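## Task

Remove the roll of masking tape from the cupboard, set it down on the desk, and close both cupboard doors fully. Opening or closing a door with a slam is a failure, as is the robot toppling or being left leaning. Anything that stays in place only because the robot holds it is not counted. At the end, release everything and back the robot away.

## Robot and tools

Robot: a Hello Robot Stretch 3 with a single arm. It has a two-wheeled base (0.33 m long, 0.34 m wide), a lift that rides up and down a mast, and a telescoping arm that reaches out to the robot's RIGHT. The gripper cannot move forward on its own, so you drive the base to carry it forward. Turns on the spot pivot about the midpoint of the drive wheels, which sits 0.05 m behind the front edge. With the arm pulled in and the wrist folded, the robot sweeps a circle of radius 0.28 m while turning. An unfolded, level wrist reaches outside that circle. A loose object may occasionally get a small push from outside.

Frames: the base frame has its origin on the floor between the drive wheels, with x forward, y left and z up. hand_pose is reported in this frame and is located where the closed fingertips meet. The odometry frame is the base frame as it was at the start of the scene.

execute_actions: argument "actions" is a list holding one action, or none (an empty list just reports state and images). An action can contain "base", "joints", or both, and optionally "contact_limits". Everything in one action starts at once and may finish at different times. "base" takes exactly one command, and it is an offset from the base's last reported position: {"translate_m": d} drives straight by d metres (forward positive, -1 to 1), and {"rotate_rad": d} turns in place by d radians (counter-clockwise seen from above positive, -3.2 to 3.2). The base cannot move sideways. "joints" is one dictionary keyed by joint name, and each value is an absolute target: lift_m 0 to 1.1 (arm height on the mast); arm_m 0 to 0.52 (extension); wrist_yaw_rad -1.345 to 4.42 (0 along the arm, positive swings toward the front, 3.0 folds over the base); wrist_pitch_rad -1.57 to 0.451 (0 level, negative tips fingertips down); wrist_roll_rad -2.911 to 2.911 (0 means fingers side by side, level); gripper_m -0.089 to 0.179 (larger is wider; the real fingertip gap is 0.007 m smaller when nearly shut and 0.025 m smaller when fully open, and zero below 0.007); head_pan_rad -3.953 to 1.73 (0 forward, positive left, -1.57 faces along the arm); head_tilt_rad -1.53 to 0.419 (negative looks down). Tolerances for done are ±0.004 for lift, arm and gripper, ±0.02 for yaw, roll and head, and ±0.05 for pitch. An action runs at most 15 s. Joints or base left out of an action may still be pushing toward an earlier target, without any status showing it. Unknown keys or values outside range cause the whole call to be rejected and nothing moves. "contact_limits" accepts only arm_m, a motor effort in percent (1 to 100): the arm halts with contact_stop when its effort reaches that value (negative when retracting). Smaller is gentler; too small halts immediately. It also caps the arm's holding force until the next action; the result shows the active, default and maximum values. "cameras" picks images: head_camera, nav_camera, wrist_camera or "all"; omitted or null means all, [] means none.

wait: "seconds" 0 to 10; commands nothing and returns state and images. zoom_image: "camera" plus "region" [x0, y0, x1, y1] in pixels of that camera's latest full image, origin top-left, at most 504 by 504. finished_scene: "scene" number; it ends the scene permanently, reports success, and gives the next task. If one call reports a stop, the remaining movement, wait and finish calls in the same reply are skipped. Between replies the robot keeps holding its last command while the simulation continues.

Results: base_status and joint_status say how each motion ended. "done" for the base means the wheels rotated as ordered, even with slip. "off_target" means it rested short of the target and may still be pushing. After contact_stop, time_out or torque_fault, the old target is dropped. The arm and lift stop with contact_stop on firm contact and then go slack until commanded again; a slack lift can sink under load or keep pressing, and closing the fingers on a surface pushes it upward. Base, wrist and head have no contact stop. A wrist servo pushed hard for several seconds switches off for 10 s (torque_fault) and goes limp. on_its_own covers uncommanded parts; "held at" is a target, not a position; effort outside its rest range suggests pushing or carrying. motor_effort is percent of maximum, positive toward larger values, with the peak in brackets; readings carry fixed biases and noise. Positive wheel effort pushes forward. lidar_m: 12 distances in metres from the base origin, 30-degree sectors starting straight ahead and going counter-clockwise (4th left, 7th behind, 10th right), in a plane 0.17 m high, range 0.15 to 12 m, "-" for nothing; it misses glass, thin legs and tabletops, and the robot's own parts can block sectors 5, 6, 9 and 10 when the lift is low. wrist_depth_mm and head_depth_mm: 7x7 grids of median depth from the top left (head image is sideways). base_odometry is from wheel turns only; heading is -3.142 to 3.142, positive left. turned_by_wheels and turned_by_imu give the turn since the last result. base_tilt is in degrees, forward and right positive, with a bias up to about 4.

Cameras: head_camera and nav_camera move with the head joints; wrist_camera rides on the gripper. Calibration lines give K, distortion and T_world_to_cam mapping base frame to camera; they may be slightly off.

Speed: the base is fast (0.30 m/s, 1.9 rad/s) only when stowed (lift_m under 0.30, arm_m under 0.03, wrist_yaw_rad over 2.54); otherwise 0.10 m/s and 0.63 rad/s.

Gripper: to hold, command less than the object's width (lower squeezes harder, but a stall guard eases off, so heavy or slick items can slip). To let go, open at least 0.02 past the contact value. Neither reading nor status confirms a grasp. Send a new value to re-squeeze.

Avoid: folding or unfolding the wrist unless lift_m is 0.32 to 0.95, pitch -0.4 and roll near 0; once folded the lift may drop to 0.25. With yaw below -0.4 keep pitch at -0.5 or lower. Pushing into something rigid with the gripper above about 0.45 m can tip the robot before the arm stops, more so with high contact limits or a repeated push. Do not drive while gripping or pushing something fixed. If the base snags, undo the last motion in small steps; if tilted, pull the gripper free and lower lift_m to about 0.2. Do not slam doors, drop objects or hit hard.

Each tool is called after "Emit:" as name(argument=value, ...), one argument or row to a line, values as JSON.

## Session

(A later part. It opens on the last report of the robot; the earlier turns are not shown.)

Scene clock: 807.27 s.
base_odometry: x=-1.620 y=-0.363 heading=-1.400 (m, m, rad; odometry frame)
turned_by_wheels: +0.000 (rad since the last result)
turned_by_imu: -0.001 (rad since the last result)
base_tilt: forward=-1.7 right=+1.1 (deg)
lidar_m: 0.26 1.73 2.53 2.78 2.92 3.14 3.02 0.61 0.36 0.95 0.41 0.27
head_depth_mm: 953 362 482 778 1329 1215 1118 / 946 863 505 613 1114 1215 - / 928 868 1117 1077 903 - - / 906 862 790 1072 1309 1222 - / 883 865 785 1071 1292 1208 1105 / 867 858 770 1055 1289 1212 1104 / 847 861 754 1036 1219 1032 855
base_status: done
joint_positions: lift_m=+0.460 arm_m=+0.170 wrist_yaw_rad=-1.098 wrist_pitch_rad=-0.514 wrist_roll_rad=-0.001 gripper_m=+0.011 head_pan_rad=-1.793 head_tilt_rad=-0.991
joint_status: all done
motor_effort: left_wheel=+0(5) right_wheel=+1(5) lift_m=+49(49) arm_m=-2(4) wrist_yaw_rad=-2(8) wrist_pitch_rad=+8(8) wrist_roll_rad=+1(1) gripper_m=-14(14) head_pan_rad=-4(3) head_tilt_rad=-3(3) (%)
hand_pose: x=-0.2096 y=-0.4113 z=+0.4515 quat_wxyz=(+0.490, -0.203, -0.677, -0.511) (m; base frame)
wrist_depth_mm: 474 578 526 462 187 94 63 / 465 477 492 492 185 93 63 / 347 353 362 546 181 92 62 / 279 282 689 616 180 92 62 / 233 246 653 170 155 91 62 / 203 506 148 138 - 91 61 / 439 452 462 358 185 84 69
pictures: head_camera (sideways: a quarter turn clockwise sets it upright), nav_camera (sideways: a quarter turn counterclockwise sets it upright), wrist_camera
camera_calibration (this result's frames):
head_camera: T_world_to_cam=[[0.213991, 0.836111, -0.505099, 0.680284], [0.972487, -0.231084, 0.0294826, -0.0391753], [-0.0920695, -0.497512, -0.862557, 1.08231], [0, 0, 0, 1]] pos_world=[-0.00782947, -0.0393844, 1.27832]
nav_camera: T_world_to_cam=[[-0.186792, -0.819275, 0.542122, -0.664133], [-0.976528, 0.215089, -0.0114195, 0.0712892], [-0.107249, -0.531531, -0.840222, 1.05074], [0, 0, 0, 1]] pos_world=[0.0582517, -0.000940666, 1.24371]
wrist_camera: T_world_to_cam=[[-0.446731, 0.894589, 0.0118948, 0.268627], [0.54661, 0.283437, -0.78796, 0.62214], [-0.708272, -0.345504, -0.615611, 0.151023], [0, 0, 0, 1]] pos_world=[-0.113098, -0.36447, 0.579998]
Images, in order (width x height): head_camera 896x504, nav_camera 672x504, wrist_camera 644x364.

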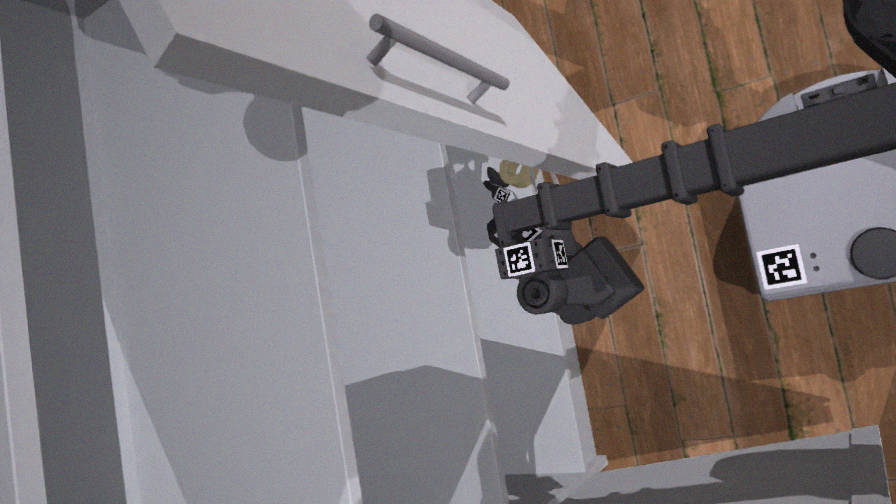

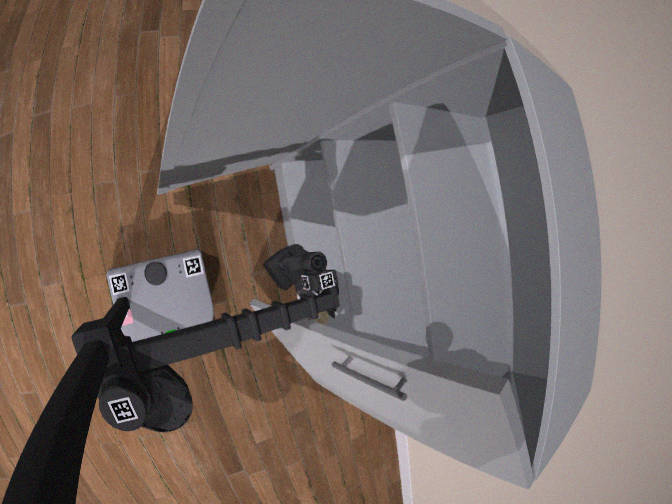

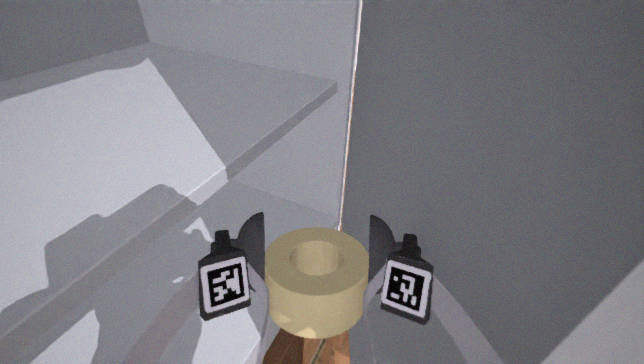

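Emit:
execute_actions(
  actions=[
    {"base": {"translate_m": -0.06}, "joints": {"wrist_yaw_rad": 1.65, "arm_m": 0.0, "head_pan_rad": -1.3}},
  ],
  cameras=["nav_camera"],
)

Emit:
execute_actions(
  actions=[
    {"base": {"rotate_rad": 0.98}, "joints": {"head_pan_rad": -1.8}},
  ],
  cameras=["nav_camera"],
)

Scene clock: 849.10 s.
base_odometry: x=-1.630 y=-0.304 heading=-1.400 (m, m, rad; odometry frame)
turned_by_wheels: +0.000 (rad since the last result)
turned_by_imu: -0.001 (rad since the last result)
base_tilt: forward=-1.8 right=+1.1 (deg)
lidar_m: 0.32 1.77 2.62 2.78 2.92 3.09 2.95 0.68 0.33 0.96 0.51 0.33
head_depth_mm: 842 864 755 1036 697 1179 1101 / 867 860 770 1053 1288 1056 - / 894 860 788 1072 1292 - - / 922 862 1121 1090 1312 1258 - / 891 860 1092 1244 1326 1222 1103 / 710 785 857 999 1101 1166 1102 / 585 645 687 737 786 850 1101
base_status: done
joint_positions: lift_m=+0.460 arm_m=+0.000 wrist_yaw_rad=+1.648 wrist_pitch_rad=-0.514 wrist_roll_rad=-0.001 gripper_m=+0.011 head_pan_rad=-1.307 head_tilt_rad=-0.991
joint_status: all done
motor_effort: left_wheel=+0(6) right_wheel=+1(5) lift_m=+49(49) arm_m=-2(3) wrist_yaw_rad=+1(1) wrist_pitch_rad=+7(8) wrist_roll_rad=+1(1) gripper_m=-14(14) head_pan_rad=+2(27) head_tilt_rad=-2(2) (%)
hand_pose: x=+0.1893 y=-0.1291 z=+0.4514 quat_wxyz=(+0.597, +0.624, -0.332, +0.380) (m; base frame)
wrist_depth_mm: - - 222 225 231 236 239 / - - 249 250 255 259 263 / - - 276 278 284 289 296 / 922 925 867 314 319 327 334 / 781 764 788 170 362 374 387 / 653 670 - 139 - 444 454 / 574 581 583 560 574 583 489
pictures: nav_camera (sideways: a quarter turn counterclockwise sets it upright)
camera_calibration (this result's frames):
nav_camera: T_world_to_cam=[[0.217787, -0.811586, 0.542122, -0.666601], [-0.963831, -0.26627, -0.0114195, 0.0712118], [0.153619, -0.520027, -0.840222, 1.04915], [0, 0, 0, 1]] pos_world=[0.0526444, 0.0235436, 1.24371]
Images, in order (width x height): nav_camera 672x504.

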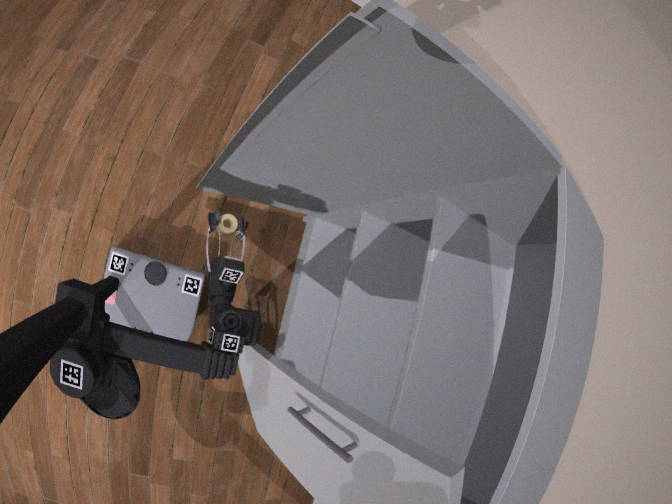

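Scene clock: 851.60 s.
base_odometry: x=-1.630 y=-0.304 heading=-0.420 (m, m, rad; odometry frame)
turned_by_wheels: +0.980 (rad since the last result)
turned_by_imu: +0.957 (rad since the last result)
base_tilt: forward=-1.8 right=+1.1 (deg)
lidar_m: 2.42 2.77 2.87 3.14 2.95 1.50 0.33 0.34 0.56 0.35 0.32 1.78
head_depth_mm: 721 844 771 1034 1217 1212 1104 / 619 784 1023 1074 1287 1222 - / 541 665 857 1203 1335 - - / 463 555 687 910 1292 - - / 422 473 568 709 947 1238 1087 / 1437 413 484 583 733 1198 1089 / 1791 366 421 487 1286 1213 1092
base_status: done
joint_positions: lift_m=+0.460 arm_m=+0.000 wrist_yaw_rad=+1.648 wrist_pitch_rad=-0.514 wrist_roll_rad=-0.001 gripper_m=+0.011 head_pan_rad=-1.793 head_tilt_rad=-0.991
joint_status: all done
motor_effort: left_wheel=-2(7) right_wheel=+3(7) lift_m=+49(49) arm_m=-2(2) wrist_yaw_rad=+1(1) wrist_pitch_rad=+7(8) wrist_roll_rad=+1(1) gripper_m=-14(14) head_pan_rad=-4(26) head_tilt_rad=-3(4) (%)
hand_pose: x=+0.1893 y=-0.1291 z=+0.4514 quat_wxyz=(+0.597, +0.624, -0.332, +0.380) (m; base frame)
wrist_depth_mm: - - - - - - - / - - - - - - - / - - - - - - - / 901 936 949 966 958 - 996 / 768 793 793 170 822 806 830 / 659 666 - 138 - 693 690 / 574 573 586 552 590 598 608
pictures: nav_camera (sideways: a quarter turn counterclockwise sets it upright)
camera_calibration (this result's frames):
nav_camera: T_world_to_cam=[[-0.186737, -0.819288, 0.542123, -0.664133], [-0.976542, 0.215023, -0.0114195, 0.0712893], [-0.107213, -0.531538, -0.840222, 1.05074], [0, 0, 0, 1]] pos_world=[0.0582517, -0.000937133, 1.24371]
Images, in order (width x height): nav_camera 672x504.

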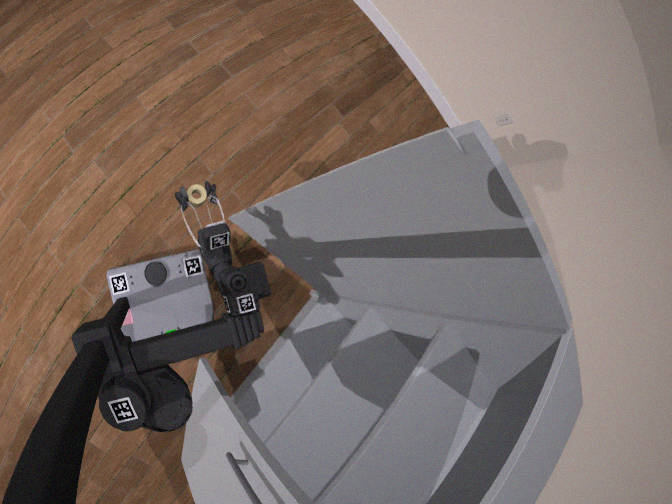

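Emit:
execute_actions(
  actions=[
    {"base": {"translate_m": 0.23}},
  ],
  cameras=[],
)

Emit:
execute_actions(
  actions=[
    {"joints": {"wrist_yaw_rad": 0.1, "arm_m": 0.06, "wrist_pitch_rad": -0.3}},
  ],
  cameras=["head_camera", "nav_camera"],
)

Scene clock: 863.97 s.
base_odometry: x=-1.420 y=-0.398 heading=-0.420 (m, m, rad; odometry frame)
turned_by_wheels: +0.000 (rad since the last result)
turned_by_imu: +0.000 (rad since the last result)
base_tilt: forward=-1.8 right=+1.2 (deg)
lidar_m: 2.25 2.59 2.67 3.28 3.09 1.79 0.56 1.14 0.31 1.54 1.70 1.56
head_depth_mm: 424 541 885 1323 1324 1220 1123 / 1222 400 569 977 1350 1228 - / 1398 351 411 586 1067 - - / 1547 1832 1736 1488 1323 - - / 1719 1964 1728 1524 1348 1244 1096 / 1896 2030 1725 1520 1347 1223 1094 / 1752 1922 1738 1510 1350 1215 1095
base_status: done
joint_positions: lift_m=+0.460 arm_m=+0.000 wrist_yaw_rad=+1.648 wrist_pitch_rad=-0.514 wrist_roll_rad=-0.001 gripper_m=+0.011 head_pan_rad=-1.793 head_tilt_rad=-0.991
joint_status: not commanded
motor_effort: left_wheel=-2(5) right_wheel=+2(8) lift_m=+49(49) arm_m=-2(1) wrist_yaw_rad=+1(1) wrist_pitch_rad=+8(8) wrist_roll_rad=+1(0) gripper_m=-14(14) head_pan_rad=-3(4) head_tilt_rad=-3(3) (%)
hand_pose: x=+0.1893 y=-0.1291 z=+0.4514 quat_wxyz=(+0.597, +0.624, -0.332, +0.380) (m; base frame)
wrist_depth_mm: - - - - - - - / - - - - - - - / - - - - - - - / 913 938 929 940 984 991 - / 767 776 795 170 817 810 855 / 649 659 - 138 - 686 705 / 567 573 582 558 600 596 599
pictures: none
No camera images: the call's "cameras" was empty. Leave "cameras" out to get every camera's image.

Scene clock: 865.73 s.
base_odometry: x=-1.420 y=-0.398 heading=-0.420 (m, m, rad; odometry frame)
turned_by_wheels: +0.000 (rad since the last result)
turned_by_imu: +0.000 (rad since the last result)
base_tilt: forward=-1.8 right=+1.1 (deg)
lidar_m: 2.26 2.59 2.67 3.29 3.11 1.79 0.56 1.15 0.31 1.55 1.70 1.56
head_depth_mm: 423 542 881 1330 1327 1217 1122 / 1225 400 567 976 1347 1215 - / 1392 350 411 585 983 - - / 1551 1836 1724 1496 1345 1203 - / 1714 1974 1730 1516 1326 1221 1101 / 1879 2021 1746 1520 1340 1211 1105 / 1764 1929 1747 1512 1355 1217 1102
base_status: not commanded
joint_positions: lift_m=+0.460 arm_m=+0.060 wrist_yaw_rad=+0.102 wrist_pitch_rad=-0.322 wrist_roll_rad=-0.001 gripper_m=+0.011 head_pan_rad=-1.793 head_tilt_rad=-0.991
joint_status: all done
motor_effort: left_wheel=-2(2) right_wheel=+2(2) lift_m=+49(49) arm_m=+2(3) wrist_yaw_rad=-2(3) wrist_pitch_rad=+12(13) wrist_roll_rad=+0(1) gripper_m=-14(14) head_pan_rad=-3(3) head_tilt_rad=-1(3) (%)
hand_pose: x=+0.0026 y=-0.4389 z=+0.4944 quat_wxyz=(+0.704, +0.149, -0.690, -0.078) (m; base frame)
wrist_depth_mm: - - - - - 934 767 / - - - - - 957 787 / - - - - - - 796 / - - - - - - 822 / 964 - - 170 - 997 851 / 805 793 - 139 - 867 809 / 672 669 684 636 676 709 697
pictures: head_camera (sideways: a quarter turn clockwise sets it upright), nav_camera (sideways: a quarter turn counterclockwise sets it upright)
camera_calibration (this result's frames):
head_camera: T_world_to_cam=[[0.213976, 0.836115, -0.5051, 0.680284], [0.972491, -0.231066, 0.0294826, -0.0391753], [-0.0920605, -0.497513, -0.862557, 1.08231], [0, 0, 0, 1]] pos_world=[-0.00782875, -0.0393846, 1.27832]
nav_camera: T_world_to_cam=[[-0.186777, -0.819279, 0.542123, -0.664133], [-0.976532, 0.215071, -0.0114195, 0.0712893], [-0.107239, -0.531533, -0.840222, 1.05074], [0, 0, 0, 1]] pos_world=[0.0582517, -0.000939728, 1.24371]
Images, in order (width x height): head_camera 896x504, nav_camera 672x504.

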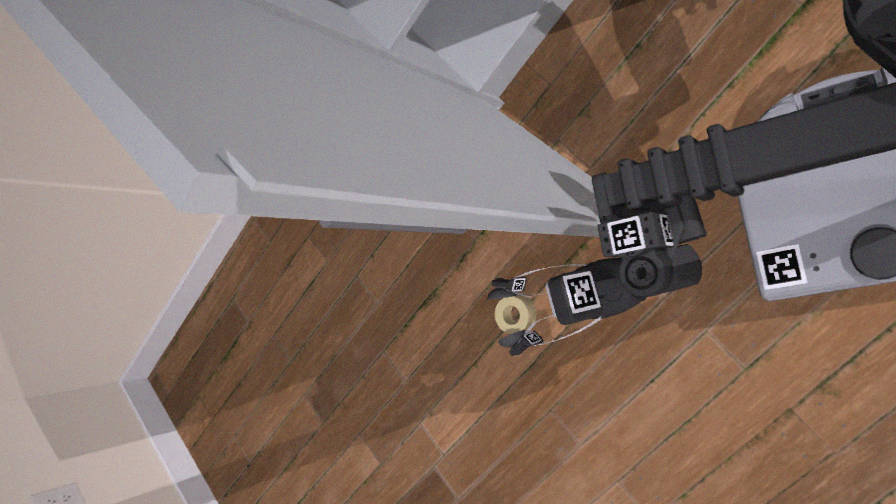

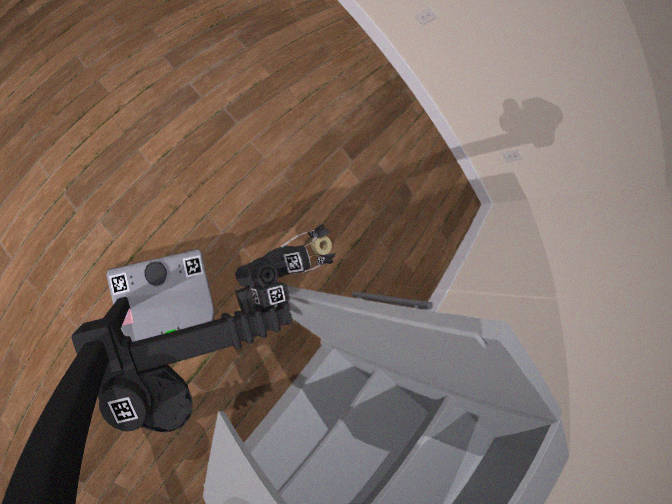

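Emit:
execute_actions(
  actions=[
    {"base": {"rotate_rad": -0.55}, "joints": {"arm_m": 0.0, "head_pan_rad": -1.57}},
  ],
  cameras=["head_camera", "nav_camera"],
)

Scene clock: 873.90 s.
base_odometry: x=-1.420 y=-0.398 heading=-0.970 (m, m, rad; odometry frame)
turned_by_wheels: -0.550 (rad since the last result)
turned_by_imu: -0.537 (rad since the last result)
base_tilt: forward=-1.7 right=+1.1 (deg)
lidar_m: 1.56 2.21 2.59 2.65 3.30 3.09 1.84 0.56 0.30 0.30 1.53 1.70
head_depth_mm: 983 865 1152 1324 1329 1212 1106 / 770 340 373 1091 1342 1243 - / 534 555 574 563 763 - - / 1218 1449 1685 1503 1328 1214 - / 1284 1564 1731 1507 1346 1214 1103 / 1353 1662 1729 1520 1345 1212 1110 / 1434 1790 1726 1517 1354 1211 1102
base_status: done
joint_positions: lift_m=+0.460 arm_m=+0.000 wrist_yaw_rad=+0.102 wrist_pitch_rad=-0.321 wrist_roll_rad=-0.001 gripper_m=+0.011 head_pan_rad=-1.577 head_tilt_rad=-0.991
joint_status: all done
motor_effort: left_wheel=+2(13) right_wheel=-1(18) lift_m=+49(49) arm_m=-2(0) wrist_yaw_rad=-2(13) wrist_pitch_rad=+12(13) wrist_roll_rad=+0(0) gripper_m=-14(15) head_pan_rad=+3(18) head_tilt_rad=-3(3) (%)
hand_pose: x=+0.0024 y=-0.3796 z=+0.4947 quat_wxyz=(+0.704, +0.149, -0.691, -0.078) (m; base frame)
wrist_depth_mm: - - - 965 218 101 66 / - - - - 211 99 65 / - - - - 206 98 64 / - - - - 200 97 64 / - - - 169 170 96 63 / 806 803 - 138 - 95 63 / 668 681 674 439 201 87 63
pictures: head_camera (sideways: a quarter turn clockwise sets it upright), nav_camera (sideways: a quarter turn counterclockwise sets it upright)
camera_calibration (this result's frames):
head_camera: T_world_to_cam=[[0.0296334, 0.862552, -0.5051, 0.681408], [0.99942, -0.0170709, 0.0294826, -0.0393395], [0.0168078, -0.50568, -0.862557, 1.08164], [0, 0, 0, 1]] pos_world=[0.000944189, -0.0414557, 1.27832]
nav_camera: T_world_to_cam=[[-0.00667991, -0.840273, 0.542122, -0.665231], [-0.999935, 0.000581606, -0.0114195, 0.071432], [0.00928019, -0.542163, -0.840222, 1.05003], [0, 0, 0, 1]] pos_world=[0.0572392, 0.0102696, 1.24371]
Images, in order (width x height): head_camera 896x504, nav_camera 672x504.

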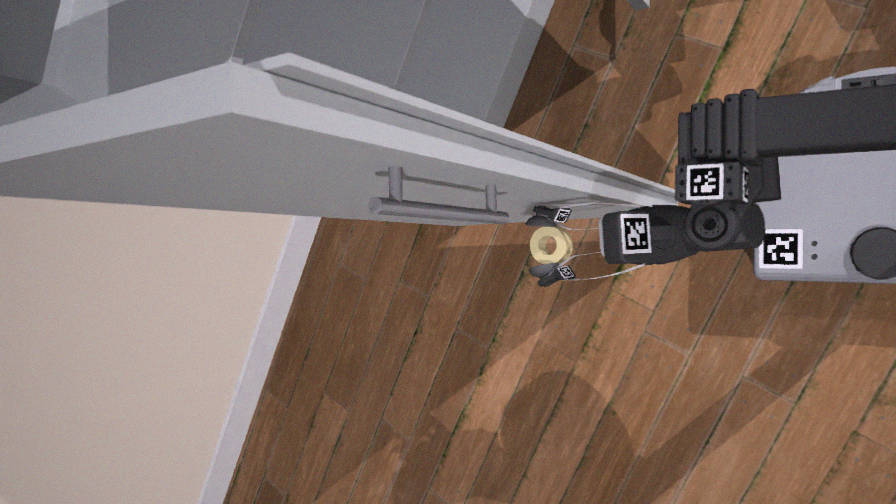

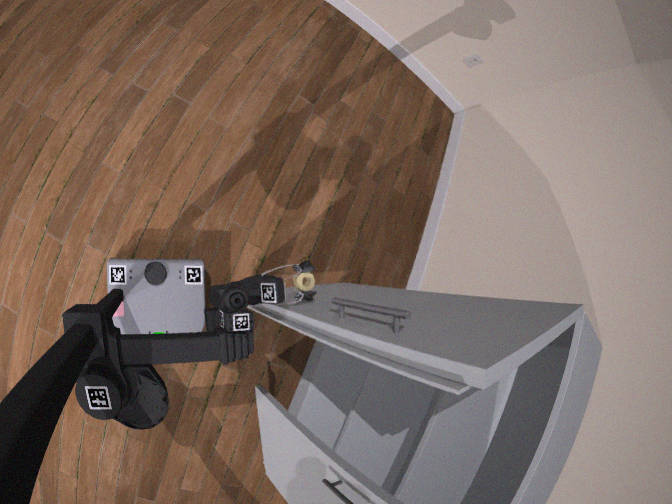

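Emit:
execute_actions(
  actions=[
    {"base": {"rotate_rad": -0.447}, "joints": {"arm_m": 0.12}},
  ],
  cameras=["head_camera", "nav_camera"],
)

Scene clock: 885.00 s.
base_odometry: x=-1.420 y=-0.398 heading=-1.417 (m, m, rad; odometry frame)
turned_by_wheels: -0.447 (rad since the last result)
turned_by_imu: -0.436 (rad since the last result)
base_tilt: forward=-1.8 right=+1.1 (deg)
lidar_m: 1.70 1.56 2.40 2.59 2.70 3.22 3.09 1.67 0.53 0.53 0.68 1.64
head_depth_mm: 467 861 1157 925 1324 1222 1112 / 468 553 697 1374 1323 1232 - / 490 581 703 919 1152 1222 - / 516 618 767 946 1320 1215 - / 544 657 829 1122 1349 1217 1101 / 572 703 899 1442 1354 1216 1108 / 608 779 1617 1517 1350 1207 1104
base_status: done
joint_positions: lift_m=+0.460 arm_m=+0.120 wrist_yaw_rad=+0.101 wrist_pitch_rad=-0.321 wrist_roll_rad=-0.001 gripper_m=+0.011 head_pan_rad=-1.577 head_tilt_rad=-0.991
joint_status: all done
motor_effort: left_wheel=+2(9) right_wheel=-1(12) lift_m=+49(50) arm_m=+3(4) wrist_yaw_rad=-1(8) wrist_pitch_rad=+12(12) wrist_roll_rad=+0(1) gripper_m=-15(15) head_pan_rad=+2(3) head_tilt_rad=-3(3) (%)
hand_pose: x=+0.0022 y=-0.4991 z=+0.4947 quat_wxyz=(+0.704, +0.148, -0.691, -0.078) (m; base frame)
wrist_depth_mm: 761 247 210 178 158 140 126 / 827 273 225 191 167 148 132 / 871 302 246 204 176 155 138 / 938 341 269 221 188 164 146 / 979 378 298 170 196 174 159 / 809 454 - 139 - 185 188 / 668 682 374 267 239 194 550
pictures: head_camera (sideways: a quarter turn clockwise sets it upright), nav_camera (sideways: a quarter turn counterclockwise sets it upright)
camera_calibration (this result's frames):
head_camera: T_world_to_cam=[[0.02963, 0.862552, -0.5051, 0.681408], [0.99942, -0.017067, 0.0294826, -0.0393395], [0.0168098, -0.50568, -0.862557, 1.08164], [0, 0, 0, 1]] pos_world=[0.000944353, -0.0414558, 1.27832]
nav_camera: T_world_to_cam=[[-0.0066766, -0.840273, 0.542122, -0.665231], [-0.999935, 0.000577672, -0.0114195, 0.071432], [0.00928232, -0.542163, -0.840222, 1.05003], [0, 0, 0, 1]] pos_world=[0.0572392, 0.0102698, 1.24371]
Images, in order (width x height): head_camera 896x504, nav_camera 672x504.

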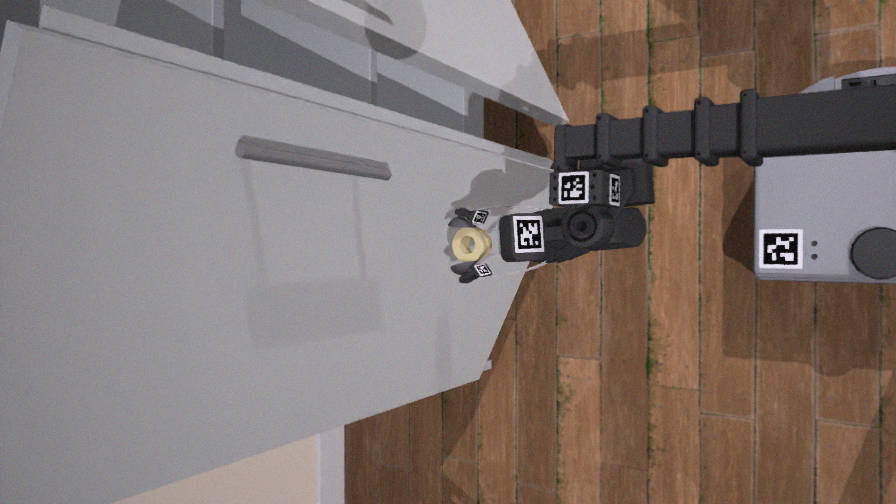

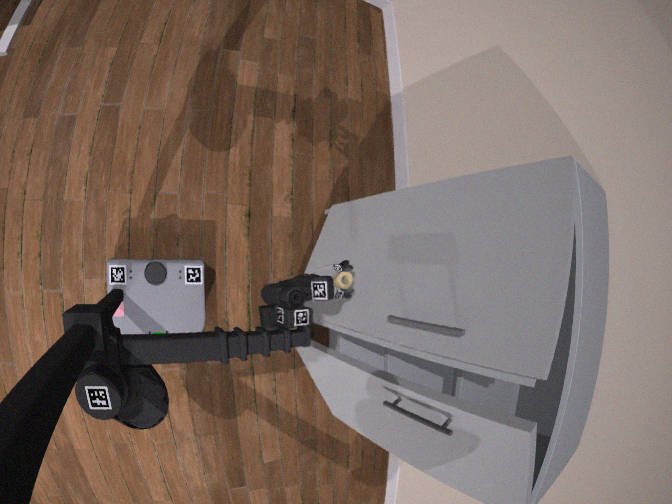

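Emit:
execute_actions(
  actions=[
    {"base": {"translate_m": -0.04}, "joints": {"arm_m": 0.255, "wrist_yaw_rad": 0.35}},
  ],
  cameras=["head_camera", "wrist_camera"],
)

Scene clock: 907.43 s.
base_odometry: x=-1.426 y=-0.358 heading=-1.417 (m, m, rad; odometry frame)
turned_by_wheels: +0.000 (rad since the last result)
turned_by_imu: -0.001 (rad since the last result)
base_tilt: forward=-1.8 right=+1.1 (deg)
lidar_m: 1.74 1.59 2.45 2.59 2.71 3.17 3.04 1.68 0.54 0.66 0.71 1.64
head_depth_mm: 1012 885 698 977 1350 1216 1103 / 591 743 1154 1029 1307 1224 - / 594 705 878 1066 1350 1214 - / 601 720 898 1140 1345 1220 - / 608 732 908 1213 1357 1215 1097 / 616 741 926 1295 1349 1218 1108 / 626 753 1569 1504 1354 1217 1109
base_status: done
joint_positions: lift_m=+0.460 arm_m=+0.255 wrist_yaw_rad=+0.348 wrist_pitch_rad=-0.322 wrist_roll_rad=-0.001 gripper_m=+0.011 head_pan_rad=-1.577 head_tilt_rad=-0.991
joint_status: all done
motor_effort: left_wheel=+1(5) right_wheel=-1(6) lift_m=+49(49) arm_m=+2(4) wrist_yaw_rad=+0(5) wrist_pitch_rad=+13(17) wrist_roll_rad=+0(1) gripper_m=-14(14) head_pan_rad=+2(2) head_tilt_rad=-3(3) (%)
hand_pose: x=+0.0589 y=-0.6210 z=+0.4944 quat_wxyz=(+0.708, +0.233, -0.667, +0.009) (m; base frame)
wrist_depth_mm: 241 203 178 156 141 127 117 / 897 225 191 168 149 135 122 / - 246 207 180 158 142 129 / - 273 226 194 169 150 135 / 969 305 250 170 179 161 143 / 818 351 - 138 - 171 152 / 682 658 316 240 217 180 162
pictures: head_camera (sideways: a quarter turn clockwise sets it upright), wrist_camera
camera_calibration (this result's frames):
head_camera: T_world_to_cam=[[0.0295355, 0.862556, -0.5051, 0.681409], [0.999421, -0.0169575, 0.0294826, -0.0393396], [0.0168652, -0.505678, -0.862557, 1.08164], [0, 0, 0, 1]] pos_world=[0.000948894, -0.0414563, 1.27832]
wrist_camera: T_world_to_cam=[[-0.943729, -0.330579, 0.00968398, -0.154806], [-0.158389, 0.426073, -0.890716, 0.74953], [0.290326, -0.842128, -0.454457, -0.151742], [0, 0, 0, 1]] pos_world=[0.016677, -0.498316, 0.600157]
Images, in order (width x height): head_camera 896x504, wrist_camera 644x364.

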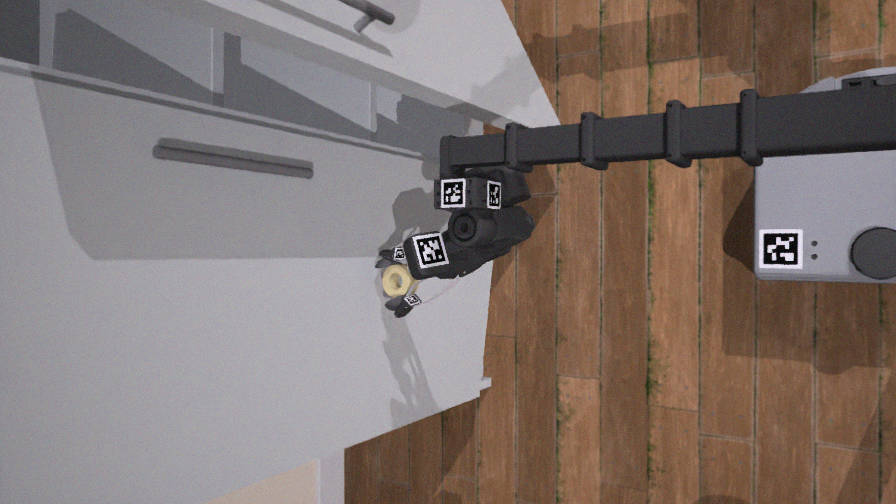

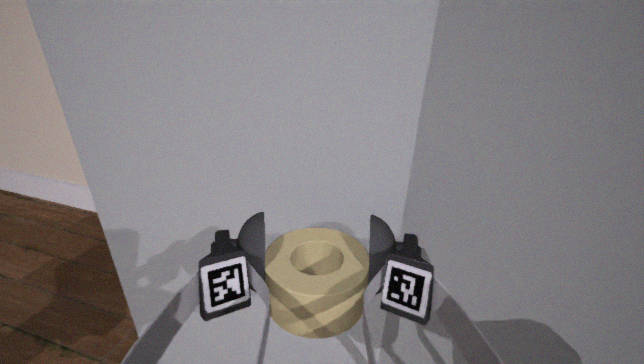

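The front door has passed the rear door's edge. Now a gentle final push.

Emit:
execute_actions(
  actions=[
    {"joints": {"arm_m": 0.31}, "contact_limits": {"arm_m": 9}},
  ],
  cameras=["head_camera", "wrist_camera"],
)

Scene clock: 913.50 s.
base_odometry: x=-1.426 y=-0.358 heading=-1.417 (m, m, rad; odometry frame)
turned_by_wheels: +0.000 (rad since the last result)
turned_by_imu: -0.003 (rad since the last result)
base_tilt: forward=-1.8 right=+1.1 (deg)
lidar_m: 1.74 1.59 2.46 2.59 2.70 3.19 3.04 1.68 0.54 0.70 0.72 1.64
head_depth_mm: 1005 883 700 982 1341 1210 1103 / 651 844 1160 1029 1305 1224 - / 637 760 946 - 1342 1221 - / 635 759 946 1372 1355 1215 - / 636 760 945 1247 1348 1217 1103 / 634 760 943 1302 1349 1221 1108 / 634 759 1564 1529 1356 1215 1106
base_status: not commanded
joint_positions: lift_m=+0.460 arm_m=+0.297 wrist_yaw_rad=+0.349 wrist_pitch_rad=-0.326 wrist_roll_rad=-0.001 gripper_m=+0.011 head_pan_rad=-1.577 head_tilt_rad=-0.991
joint_status: arm_m contact_stop (moved +0.042 of +0.055)
on_its_own: arm_m is slack since a contact_stop, until your next command for it (your +0.310 is given up)
motor_effort: left_wheel=-2(8) right_wheel=+4(19) lift_m=+44(49) arm_m=+1(8) wrist_yaw_rad=+1(4) wrist_pitch_rad=+15(20) wrist_roll_rad=+0(0) gripper_m=-13(13) head_pan_rad=+2(2) head_tilt_rad=-2(3) (%)
contact_limits: arm_m 9 (drawing in: default 17, maximum 29; extending or still: default 25, maximum 40)
hand_pose: x=+0.0588 y=-0.6630 z=+0.4937 quat_wxyz=(+0.708, +0.234, -0.666, +0.008) (m; base frame)
wrist_depth_mm: 187 170 155 142 131 122 114 / 203 186 166 152 140 130 120 / 223 201 180 164 149 138 127 / 255 221 196 177 161 147 135 / 890 247 214 178 171 156 144 / 760 278 146 137 - 169 154 / 658 320 269 224 206 182 165
pictures: head_camera (sideways: a quarter turn clockwise sets it upright), wrist_camera
camera_calibration (this result's frames):
head_camera: T_world_to_cam=[[0.0294923, 0.862557, -0.505099, 0.681409], [0.999422, -0.0169075, 0.0294826, -0.0393396], [0.0168905, -0.505677, -0.862557, 1.08164], [0, 0, 0, 1]] pos_world=[0.00095097, -0.0414566, 1.27832]
wrist_camera: T_world_to_cam=[[-0.943557, -0.331068, 0.00972591, -0.169045], [-0.159691, 0.429008, -0.889073, 0.767991], [0.290171, -0.840444, -0.457662, -0.184679], [0, 0, 0, 1]] pos_world=[0.0167265, -0.540652, 0.599924]
Images, in order (width x height): head_camera 896x504, wrist_camera 644x364.

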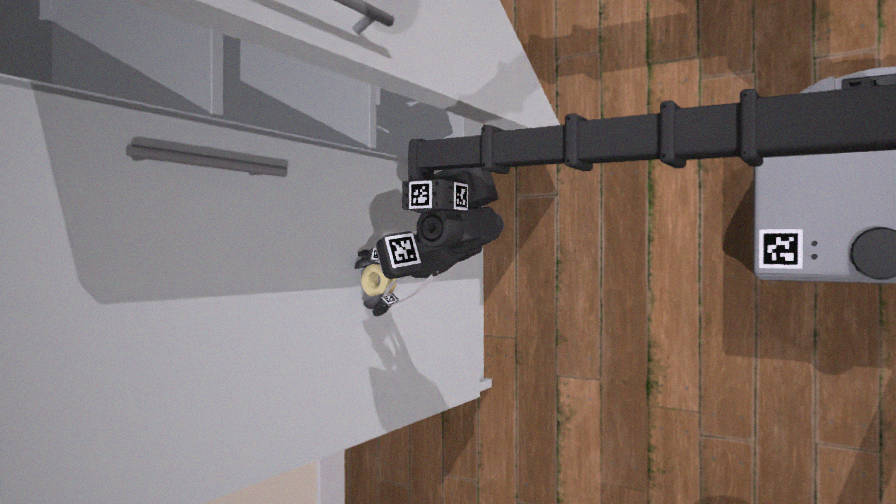

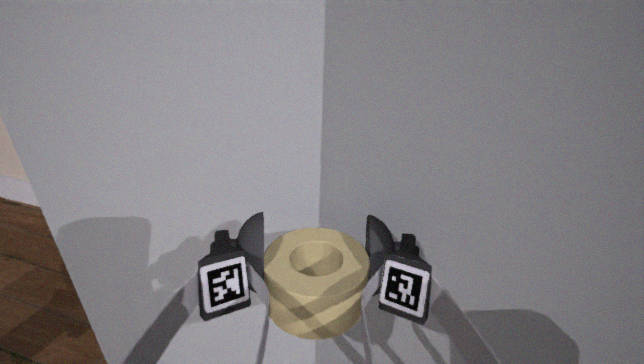

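Emit:
execute_actions(
  actions=[
    {"base": {"translate_m": -0.06}, "joints": {"arm_m": 0.05}},
  ],
  cameras=[],
)

Emit:
execute_actions(
  actions=[
    {"base": {"translate_m": -0.18}, "joints": {"wrist_yaw_rad": -0.33}},
  ],
  cameras=["head_camera"],
)

Emit:
execute_actions(
  actions=[
    {"joints": {"arm_m": 0.25}},
  ],
  cameras=["head_camera", "wrist_camera"],
)

Scene clock: 932.80 s.
base_odometry: x=-1.435 y=-0.299 heading=-1.417 (m, m, rad; odometry frame)
turned_by_wheels: +0.000 (rad since the last result)
turned_by_imu: -0.001 (rad since the last result)
base_tilt: forward=-1.8 right=+1.1 (deg)
lidar_m: 1.80 1.64 2.53 2.58 2.70 3.12 2.98 1.68 0.52 0.53 0.72 1.64
head_depth_mm: 463 553 708 1058 1350 1211 1100 / 1008 881 718 924 1328 1237 - / 635 783 1054 1372 1333 - - / 636 762 948 1246 1374 1199 - / 634 762 947 1244 1326 1214 1105 / 633 759 945 1245 1355 1218 1107 / 635 758 948 1491 1351 1216 1106
base_status: done
joint_positions: lift_m=+0.460 arm_m=+0.050 wrist_yaw_rad=+0.351 wrist_pitch_rad=-0.322 wrist_roll_rad=-0.001 gripper_m=+0.011 head_pan_rad=-1.577 head_tilt_rad=-0.991
joint_status: all done
motor_effort: left_wheel=+1(6) right_wheel=+0(7) lift_m=+44(44) arm_m=-2(0) wrist_yaw_rad=-2(3) wrist_pitch_rad=+13(14) wrist_roll_rad=+0(1) gripper_m=-14(14) head_pan_rad=+2(3) head_tilt_rad=-3(3) (%)
hand_pose: x=+0.0594 y=-0.4163 z=+0.4946 quat_wxyz=(+0.708, +0.234, -0.667, +0.010) (m; base frame)
wrist_depth_mm: - - 411 376 349 325 637 / - - 443 406 373 345 677 / - - 480 434 396 376 687 / - - 521 467 420 414 465 / 969 985 562 170 450 806 788 / 806 826 - 138 - 644 651 / 673 680 673 648 549 563 240
pictures: none
No camera images: the call's "cameras" was empty. Leave "cameras" out to get every camera's image.

Scene clock: 935.60 s.
base_odometry: x=-1.463 y=-0.121 heading=-1.417 (m, m, rad; odometry frame)
turned_by_wheels: +0.000 (rad since the last result)
turned_by_imu: -0.001 (rad since the last result)
base_tilt: forward=-1.8 right=+1.1 (deg)
lidar_m: 1.98 1.79 2.65 2.58 2.71 2.92 2.80 1.68 0.62 0.50 0.72 1.64
head_depth_mm: 547 680 900 1468 1347 1217 1108 / 515 633 815 1146 1352 1233 - / 487 590 743 1003 1339 - - / 462 555 673 917 1301 1206 - / 641 771 983 1250 1352 1217 1101 / 638 761 951 1248 1352 1221 1102 / 637 764 944 1249 1352 1209 1104
base_status: done
joint_positions: lift_m=+0.460 arm_m=+0.050 wrist_yaw_rad=-0.328 wrist_pitch_rad=-0.322 wrist_roll_rad=-0.001 gripper_m=+0.011 head_pan_rad=-1.577 head_tilt_rad=-0.991
joint_status: all done
motor_effort: left_wheel=+1(4) right_wheel=+0(6) lift_m=+44(44) arm_m=-2(2) wrist_yaw_rad=-2(5) wrist_pitch_rad=+12(13) wrist_roll_rad=+1(1) gripper_m=-14(15) head_pan_rad=+2(2) head_tilt_rad=-2(3) (%)
hand_pose: x=-0.0973 y=-0.4181 z=+0.4946 quat_wxyz=(+0.671, -0.002, -0.706, -0.226) (m; base frame)
wrist_depth_mm: 168 191 231 297 413 - - / 174 200 246 320 451 - - / 181 210 259 345 501 - - / 191 221 277 373 - - - / 209 233 283 170 - - - / 395 242 - 138 - 830 832 / 434 249 344 446 678 709 707
pictures: head_camera (sideways: a quarter turn clockwise sets it upright)
camera_calibration (this result's frames):
head_camera: T_world_to_cam=[[0.0294619, 0.862558, -0.5051, 0.681409], [0.999423, -0.0168722, 0.0294826, -0.0393396], [0.0169083, -0.505677, -0.862557, 1.08164], [0, 0, 0, 1]] pos_world=[0.000952433, -0.0414568, 1.27832]
Images, in order (width x height): head_camera 896x504.

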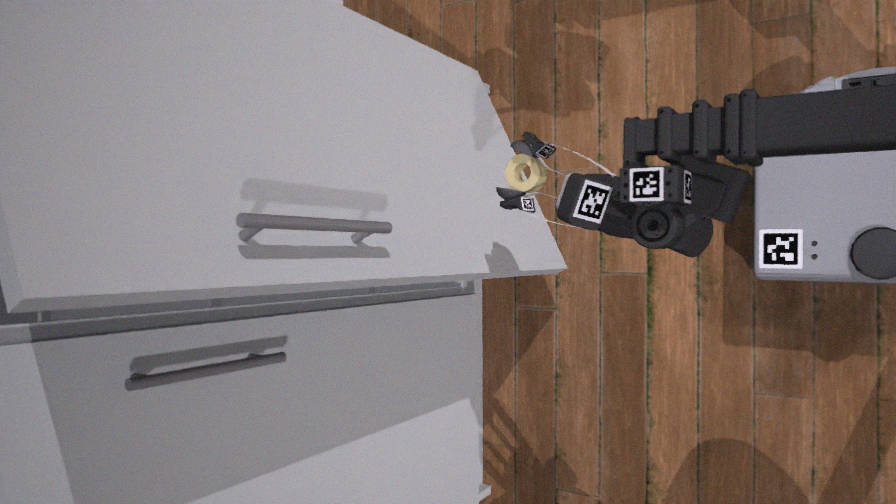

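Scene clock: 938.30 s.
base_odometry: x=-1.463 y=-0.121 heading=-1.417 (m, m, rad; odometry frame)
turned_by_wheels: +0.000 (rad since the last result)
turned_by_imu: +0.000 (rad since the last result)
base_tilt: forward=-1.9 right=+1.2 (deg)
lidar_m: 1.98 1.79 2.64 2.58 2.70 2.92 2.80 1.68 0.70 0.63 0.72 1.65
head_depth_mm: 611 740 935 1459 1353 1225 1110 / 599 724 912 1218 1351 1237 - / 589 707 885 - 1325 1228 - / 579 684 861 1104 1353 1218 - / 586 723 917 1251 1358 1213 1104 / 635 762 947 1244 1355 1212 1108 / 637 763 945 1247 1344 1214 1108
base_status: not commanded
joint_positions: lift_m=+0.460 arm_m=+0.250 wrist_yaw_rad=-0.329 wrist_pitch_rad=-0.322 wrist_roll_rad=-0.001 gripper_m=+0.011 head_pan_rad=-1.577 head_tilt_rad=-0.991
joint_status: all done
motor_effort: left_wheel=+1(2) right_wheel=+0(4) lift_m=+44(45) arm_m=+2(4) wrist_yaw_rad=-1(4) wrist_pitch_rad=+13(16) wrist_roll_rad=+1(1) gripper_m=-13(14) head_pan_rad=+2(2) head_tilt_rad=-3(3) (%)
hand_pose: x=-0.0976 y=-0.6174 z=+0.4945 quat_wxyz=(+0.671, -0.002, -0.706, -0.227) (m; base frame)
wrist_depth_mm: 110 120 135 156 183 223 931 / 116 126 144 166 199 246 - / 122 133 152 180 219 278 - / 128 141 164 194 242 317 - / 135 151 171 171 278 367 - / 144 160 - 139 - 831 868 / 154 167 211 247 349 704 714
pictures: head_camera (sideways: a quarter turn clockwise sets it upright), wrist_camera
camera_calibration (this result's frames):
head_camera: T_world_to_cam=[[0.029462, 0.862558, -0.5051, 0.681409], [0.999423, -0.0168723, 0.0294826, -0.0393396], [0.0169083, -0.505677, -0.862557, 1.08164], [0, 0, 0, 1]] pos_world=[0.000952428, -0.0414568, 1.27832]
wrist_camera: T_world_to_cam=[[-0.942499, 0.334067, 0.0097642, 0.109159], [0.143637, 0.431277, -0.890712, 0.756039], [-0.301768, -0.838093, -0.454462, -0.158526], [0, 0, 0, 1]] pos_world=[-0.0535511, -0.495389, 0.600304]
Images, in order (width x height): head_camera 896x504, wrist_camera 644x364.

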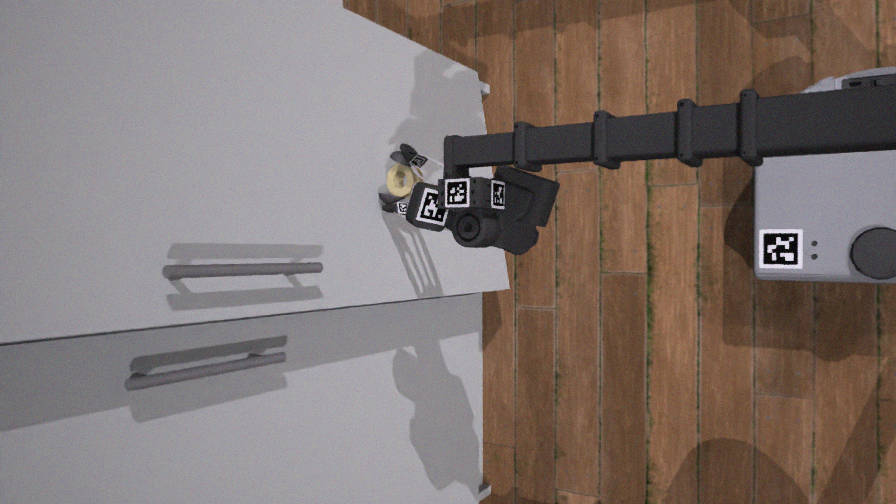

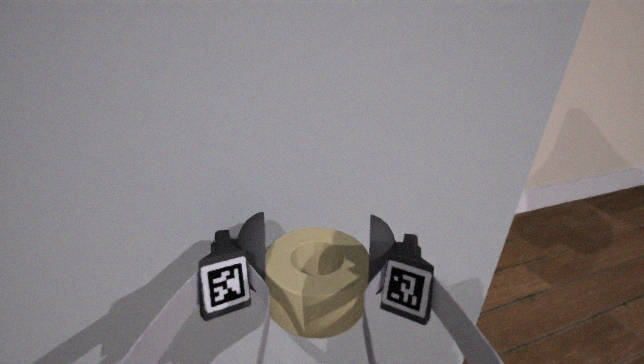

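Emit:
execute_actions(
  actions=[
    {"joints": {"arm_m": 0.285}},
  ],
  cameras=[],
)

Emit:
execute_actions(
  actions=[
    {"joints": {"arm_m": 0.32}, "contact_limits": {"arm_m": 9}},
  ],
  cameras=["head_camera", "wrist_camera"],
)

Scene clock: 948.70 s.
base_odometry: x=-1.463 y=-0.121 heading=-1.417 (m, m, rad; odometry frame)
turned_by_wheels: +0.000 (rad since the last result)
turned_by_imu: -0.001 (rad since the last result)
base_tilt: forward=-1.8 right=+1.2 (deg)
lidar_m: 1.98 1.79 2.65 2.59 2.70 2.92 2.80 1.68 0.72 0.69 0.72 1.64
head_depth_mm: 632 756 946 1465 1348 1210 1102 / 630 755 944 1250 1356 1230 - / 627 752 933 - 1349 1212 - / 624 748 931 1201 1347 1209 - / 636 763 947 1253 1356 1225 1108 / 636 762 946 1248 1356 1216 1105 / 637 761 948 1246 1345 1216 1108
base_status: not commanded
joint_positions: lift_m=+0.460 arm_m=+0.285 wrist_yaw_rad=-0.329 wrist_pitch_rad=-0.322 wrist_roll_rad=-0.001 gripper_m=+0.011 head_pan_rad=-1.577 head_tilt_rad=-0.991
joint_status: all done
motor_effort: left_wheel=+1(2) right_wheel=+0(2) lift_m=+44(44) arm_m=+2(5) wrist_yaw_rad=-2(2) wrist_pitch_rad=+13(14) wrist_roll_rad=+1(1) gripper_m=-14(14) head_pan_rad=+2(3) head_tilt_rad=-3(3) (%)
hand_pose: x=-0.0975 y=-0.6525 z=+0.4945 quat_wxyz=(+0.671, -0.002, -0.706, -0.227) (m; base frame)
wrist_depth_mm: 117 125 137 153 170 195 228 / 124 132 146 163 184 214 252 / 130 140 156 176 201 236 - / 138 150 167 190 222 262 - / 147 160 176 170 248 297 - / 157 172 - 139 - 341 850 / 169 183 214 247 310 686 709
pictures: none
No camera images: the call's "cameras" was empty. Leave "cameras" out to get every camera's image.

Scene clock: 949.80 s.
base_odometry: x=-1.463 y=-0.121 heading=-1.417 (m, m, rad; odometry frame)
turned_by_wheels: +0.000 (rad since the last result)
turned_by_imu: +0.000 (rad since the last result)
base_tilt: forward=-1.8 right=+1.1 (deg)
lidar_m: 1.99 1.78 2.65 2.58 2.70 2.91 2.80 1.68 0.73 0.70 0.72 1.64
head_depth_mm: 637 762 951 1464 1347 1218 1100 / 637 766 949 1253 1359 1232 - / 640 766 951 - 1348 1213 - / 639 763 948 1247 1347 1212 - / 635 763 950 1250 1350 1220 1101 / 636 761 949 1251 1353 1210 1108 / 637 764 946 1249 1347 1213 1100
base_status: not commanded
joint_positions: lift_m=+0.460 arm_m=+0.302 wrist_yaw_rad=-0.324 wrist_pitch_rad=-0.327 wrist_roll_rad=-0.001 gripper_m=+0.011 head_pan_rad=-1.577 head_tilt_rad=-0.991
joint_status: arm_m contact_stop (moved +0.017 of +0.035)
on_its_own: arm_m is slack since a contact_stop, until your next command for it (your +0.320 is given up)
motor_effort: left_wheel=+5(9) right_wheel=-8(15) lift_m=+44(45) arm_m=+1(8) wrist_yaw_rad=-5(7) wrist_pitch_rad=+16(20) wrist_roll_rad=+0(0) gripper_m=-13(13) head_pan_rad=+3(2) head_tilt_rad=-3(3) (%)
contact_limits: arm_m 9 (drawing in: default 17, maximum 29; extending or still: default 25, maximum 40)
hand_pose: x=-0.0964 y=-0.6697 z=+0.4935 quat_wxyz=(+0.671, +0.001, -0.706, -0.227) (m; base frame)
wrist_depth_mm: 114 120 130 143 159 179 203 / 120 127 140 154 172 195 224 / 127 135 148 166 188 214 252 / 134 144 160 179 206 240 - / 143 155 169 179 229 267 - / 153 167 - 137 - 308 837 / 166 178 207 233 289 381 698
pictures: head_camera (sideways: a quarter turn clockwise sets it upright), wrist_camera
camera_calibration (this result's frames):
head_camera: T_world_to_cam=[[0.029462, 0.862558, -0.5051, 0.681409], [0.999423, -0.0168723, 0.0294826, -0.0393396], [0.0169083, -0.505677, -0.862557, 1.08164], [0, 0, 0, 1]] pos_world=[0.000952428, -0.0414568, 1.27832]
wrist_camera: T_world_to_cam=[[-0.944091, 0.329538, 0.009812, 0.124569], [0.142813, 0.435606, -0.888736, 0.779377], [-0.297147, -0.837647, -0.458314, -0.199811], [0, 0, 0, 1]] pos_world=[-0.0530737, -0.547922, 0.599862]
Images, in order (width x height): head_camera 896x504, wrist_camera 644x364.

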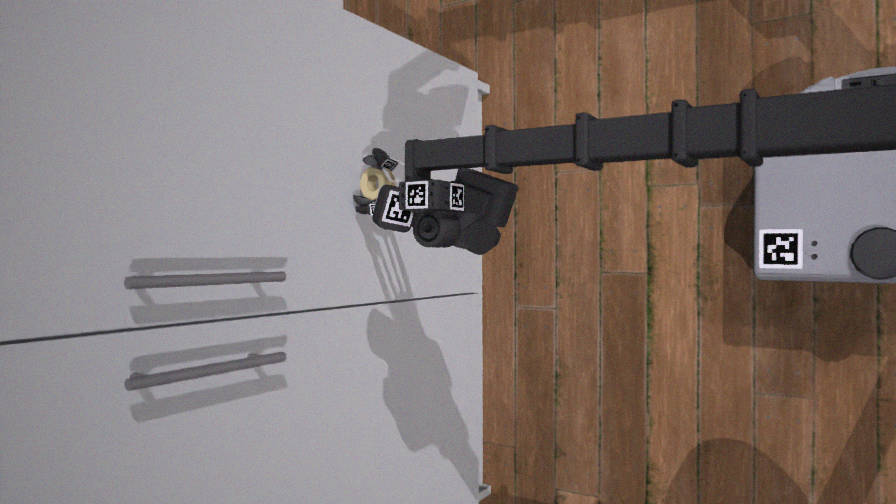

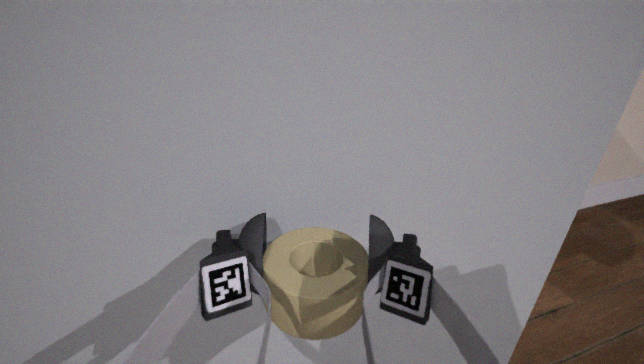

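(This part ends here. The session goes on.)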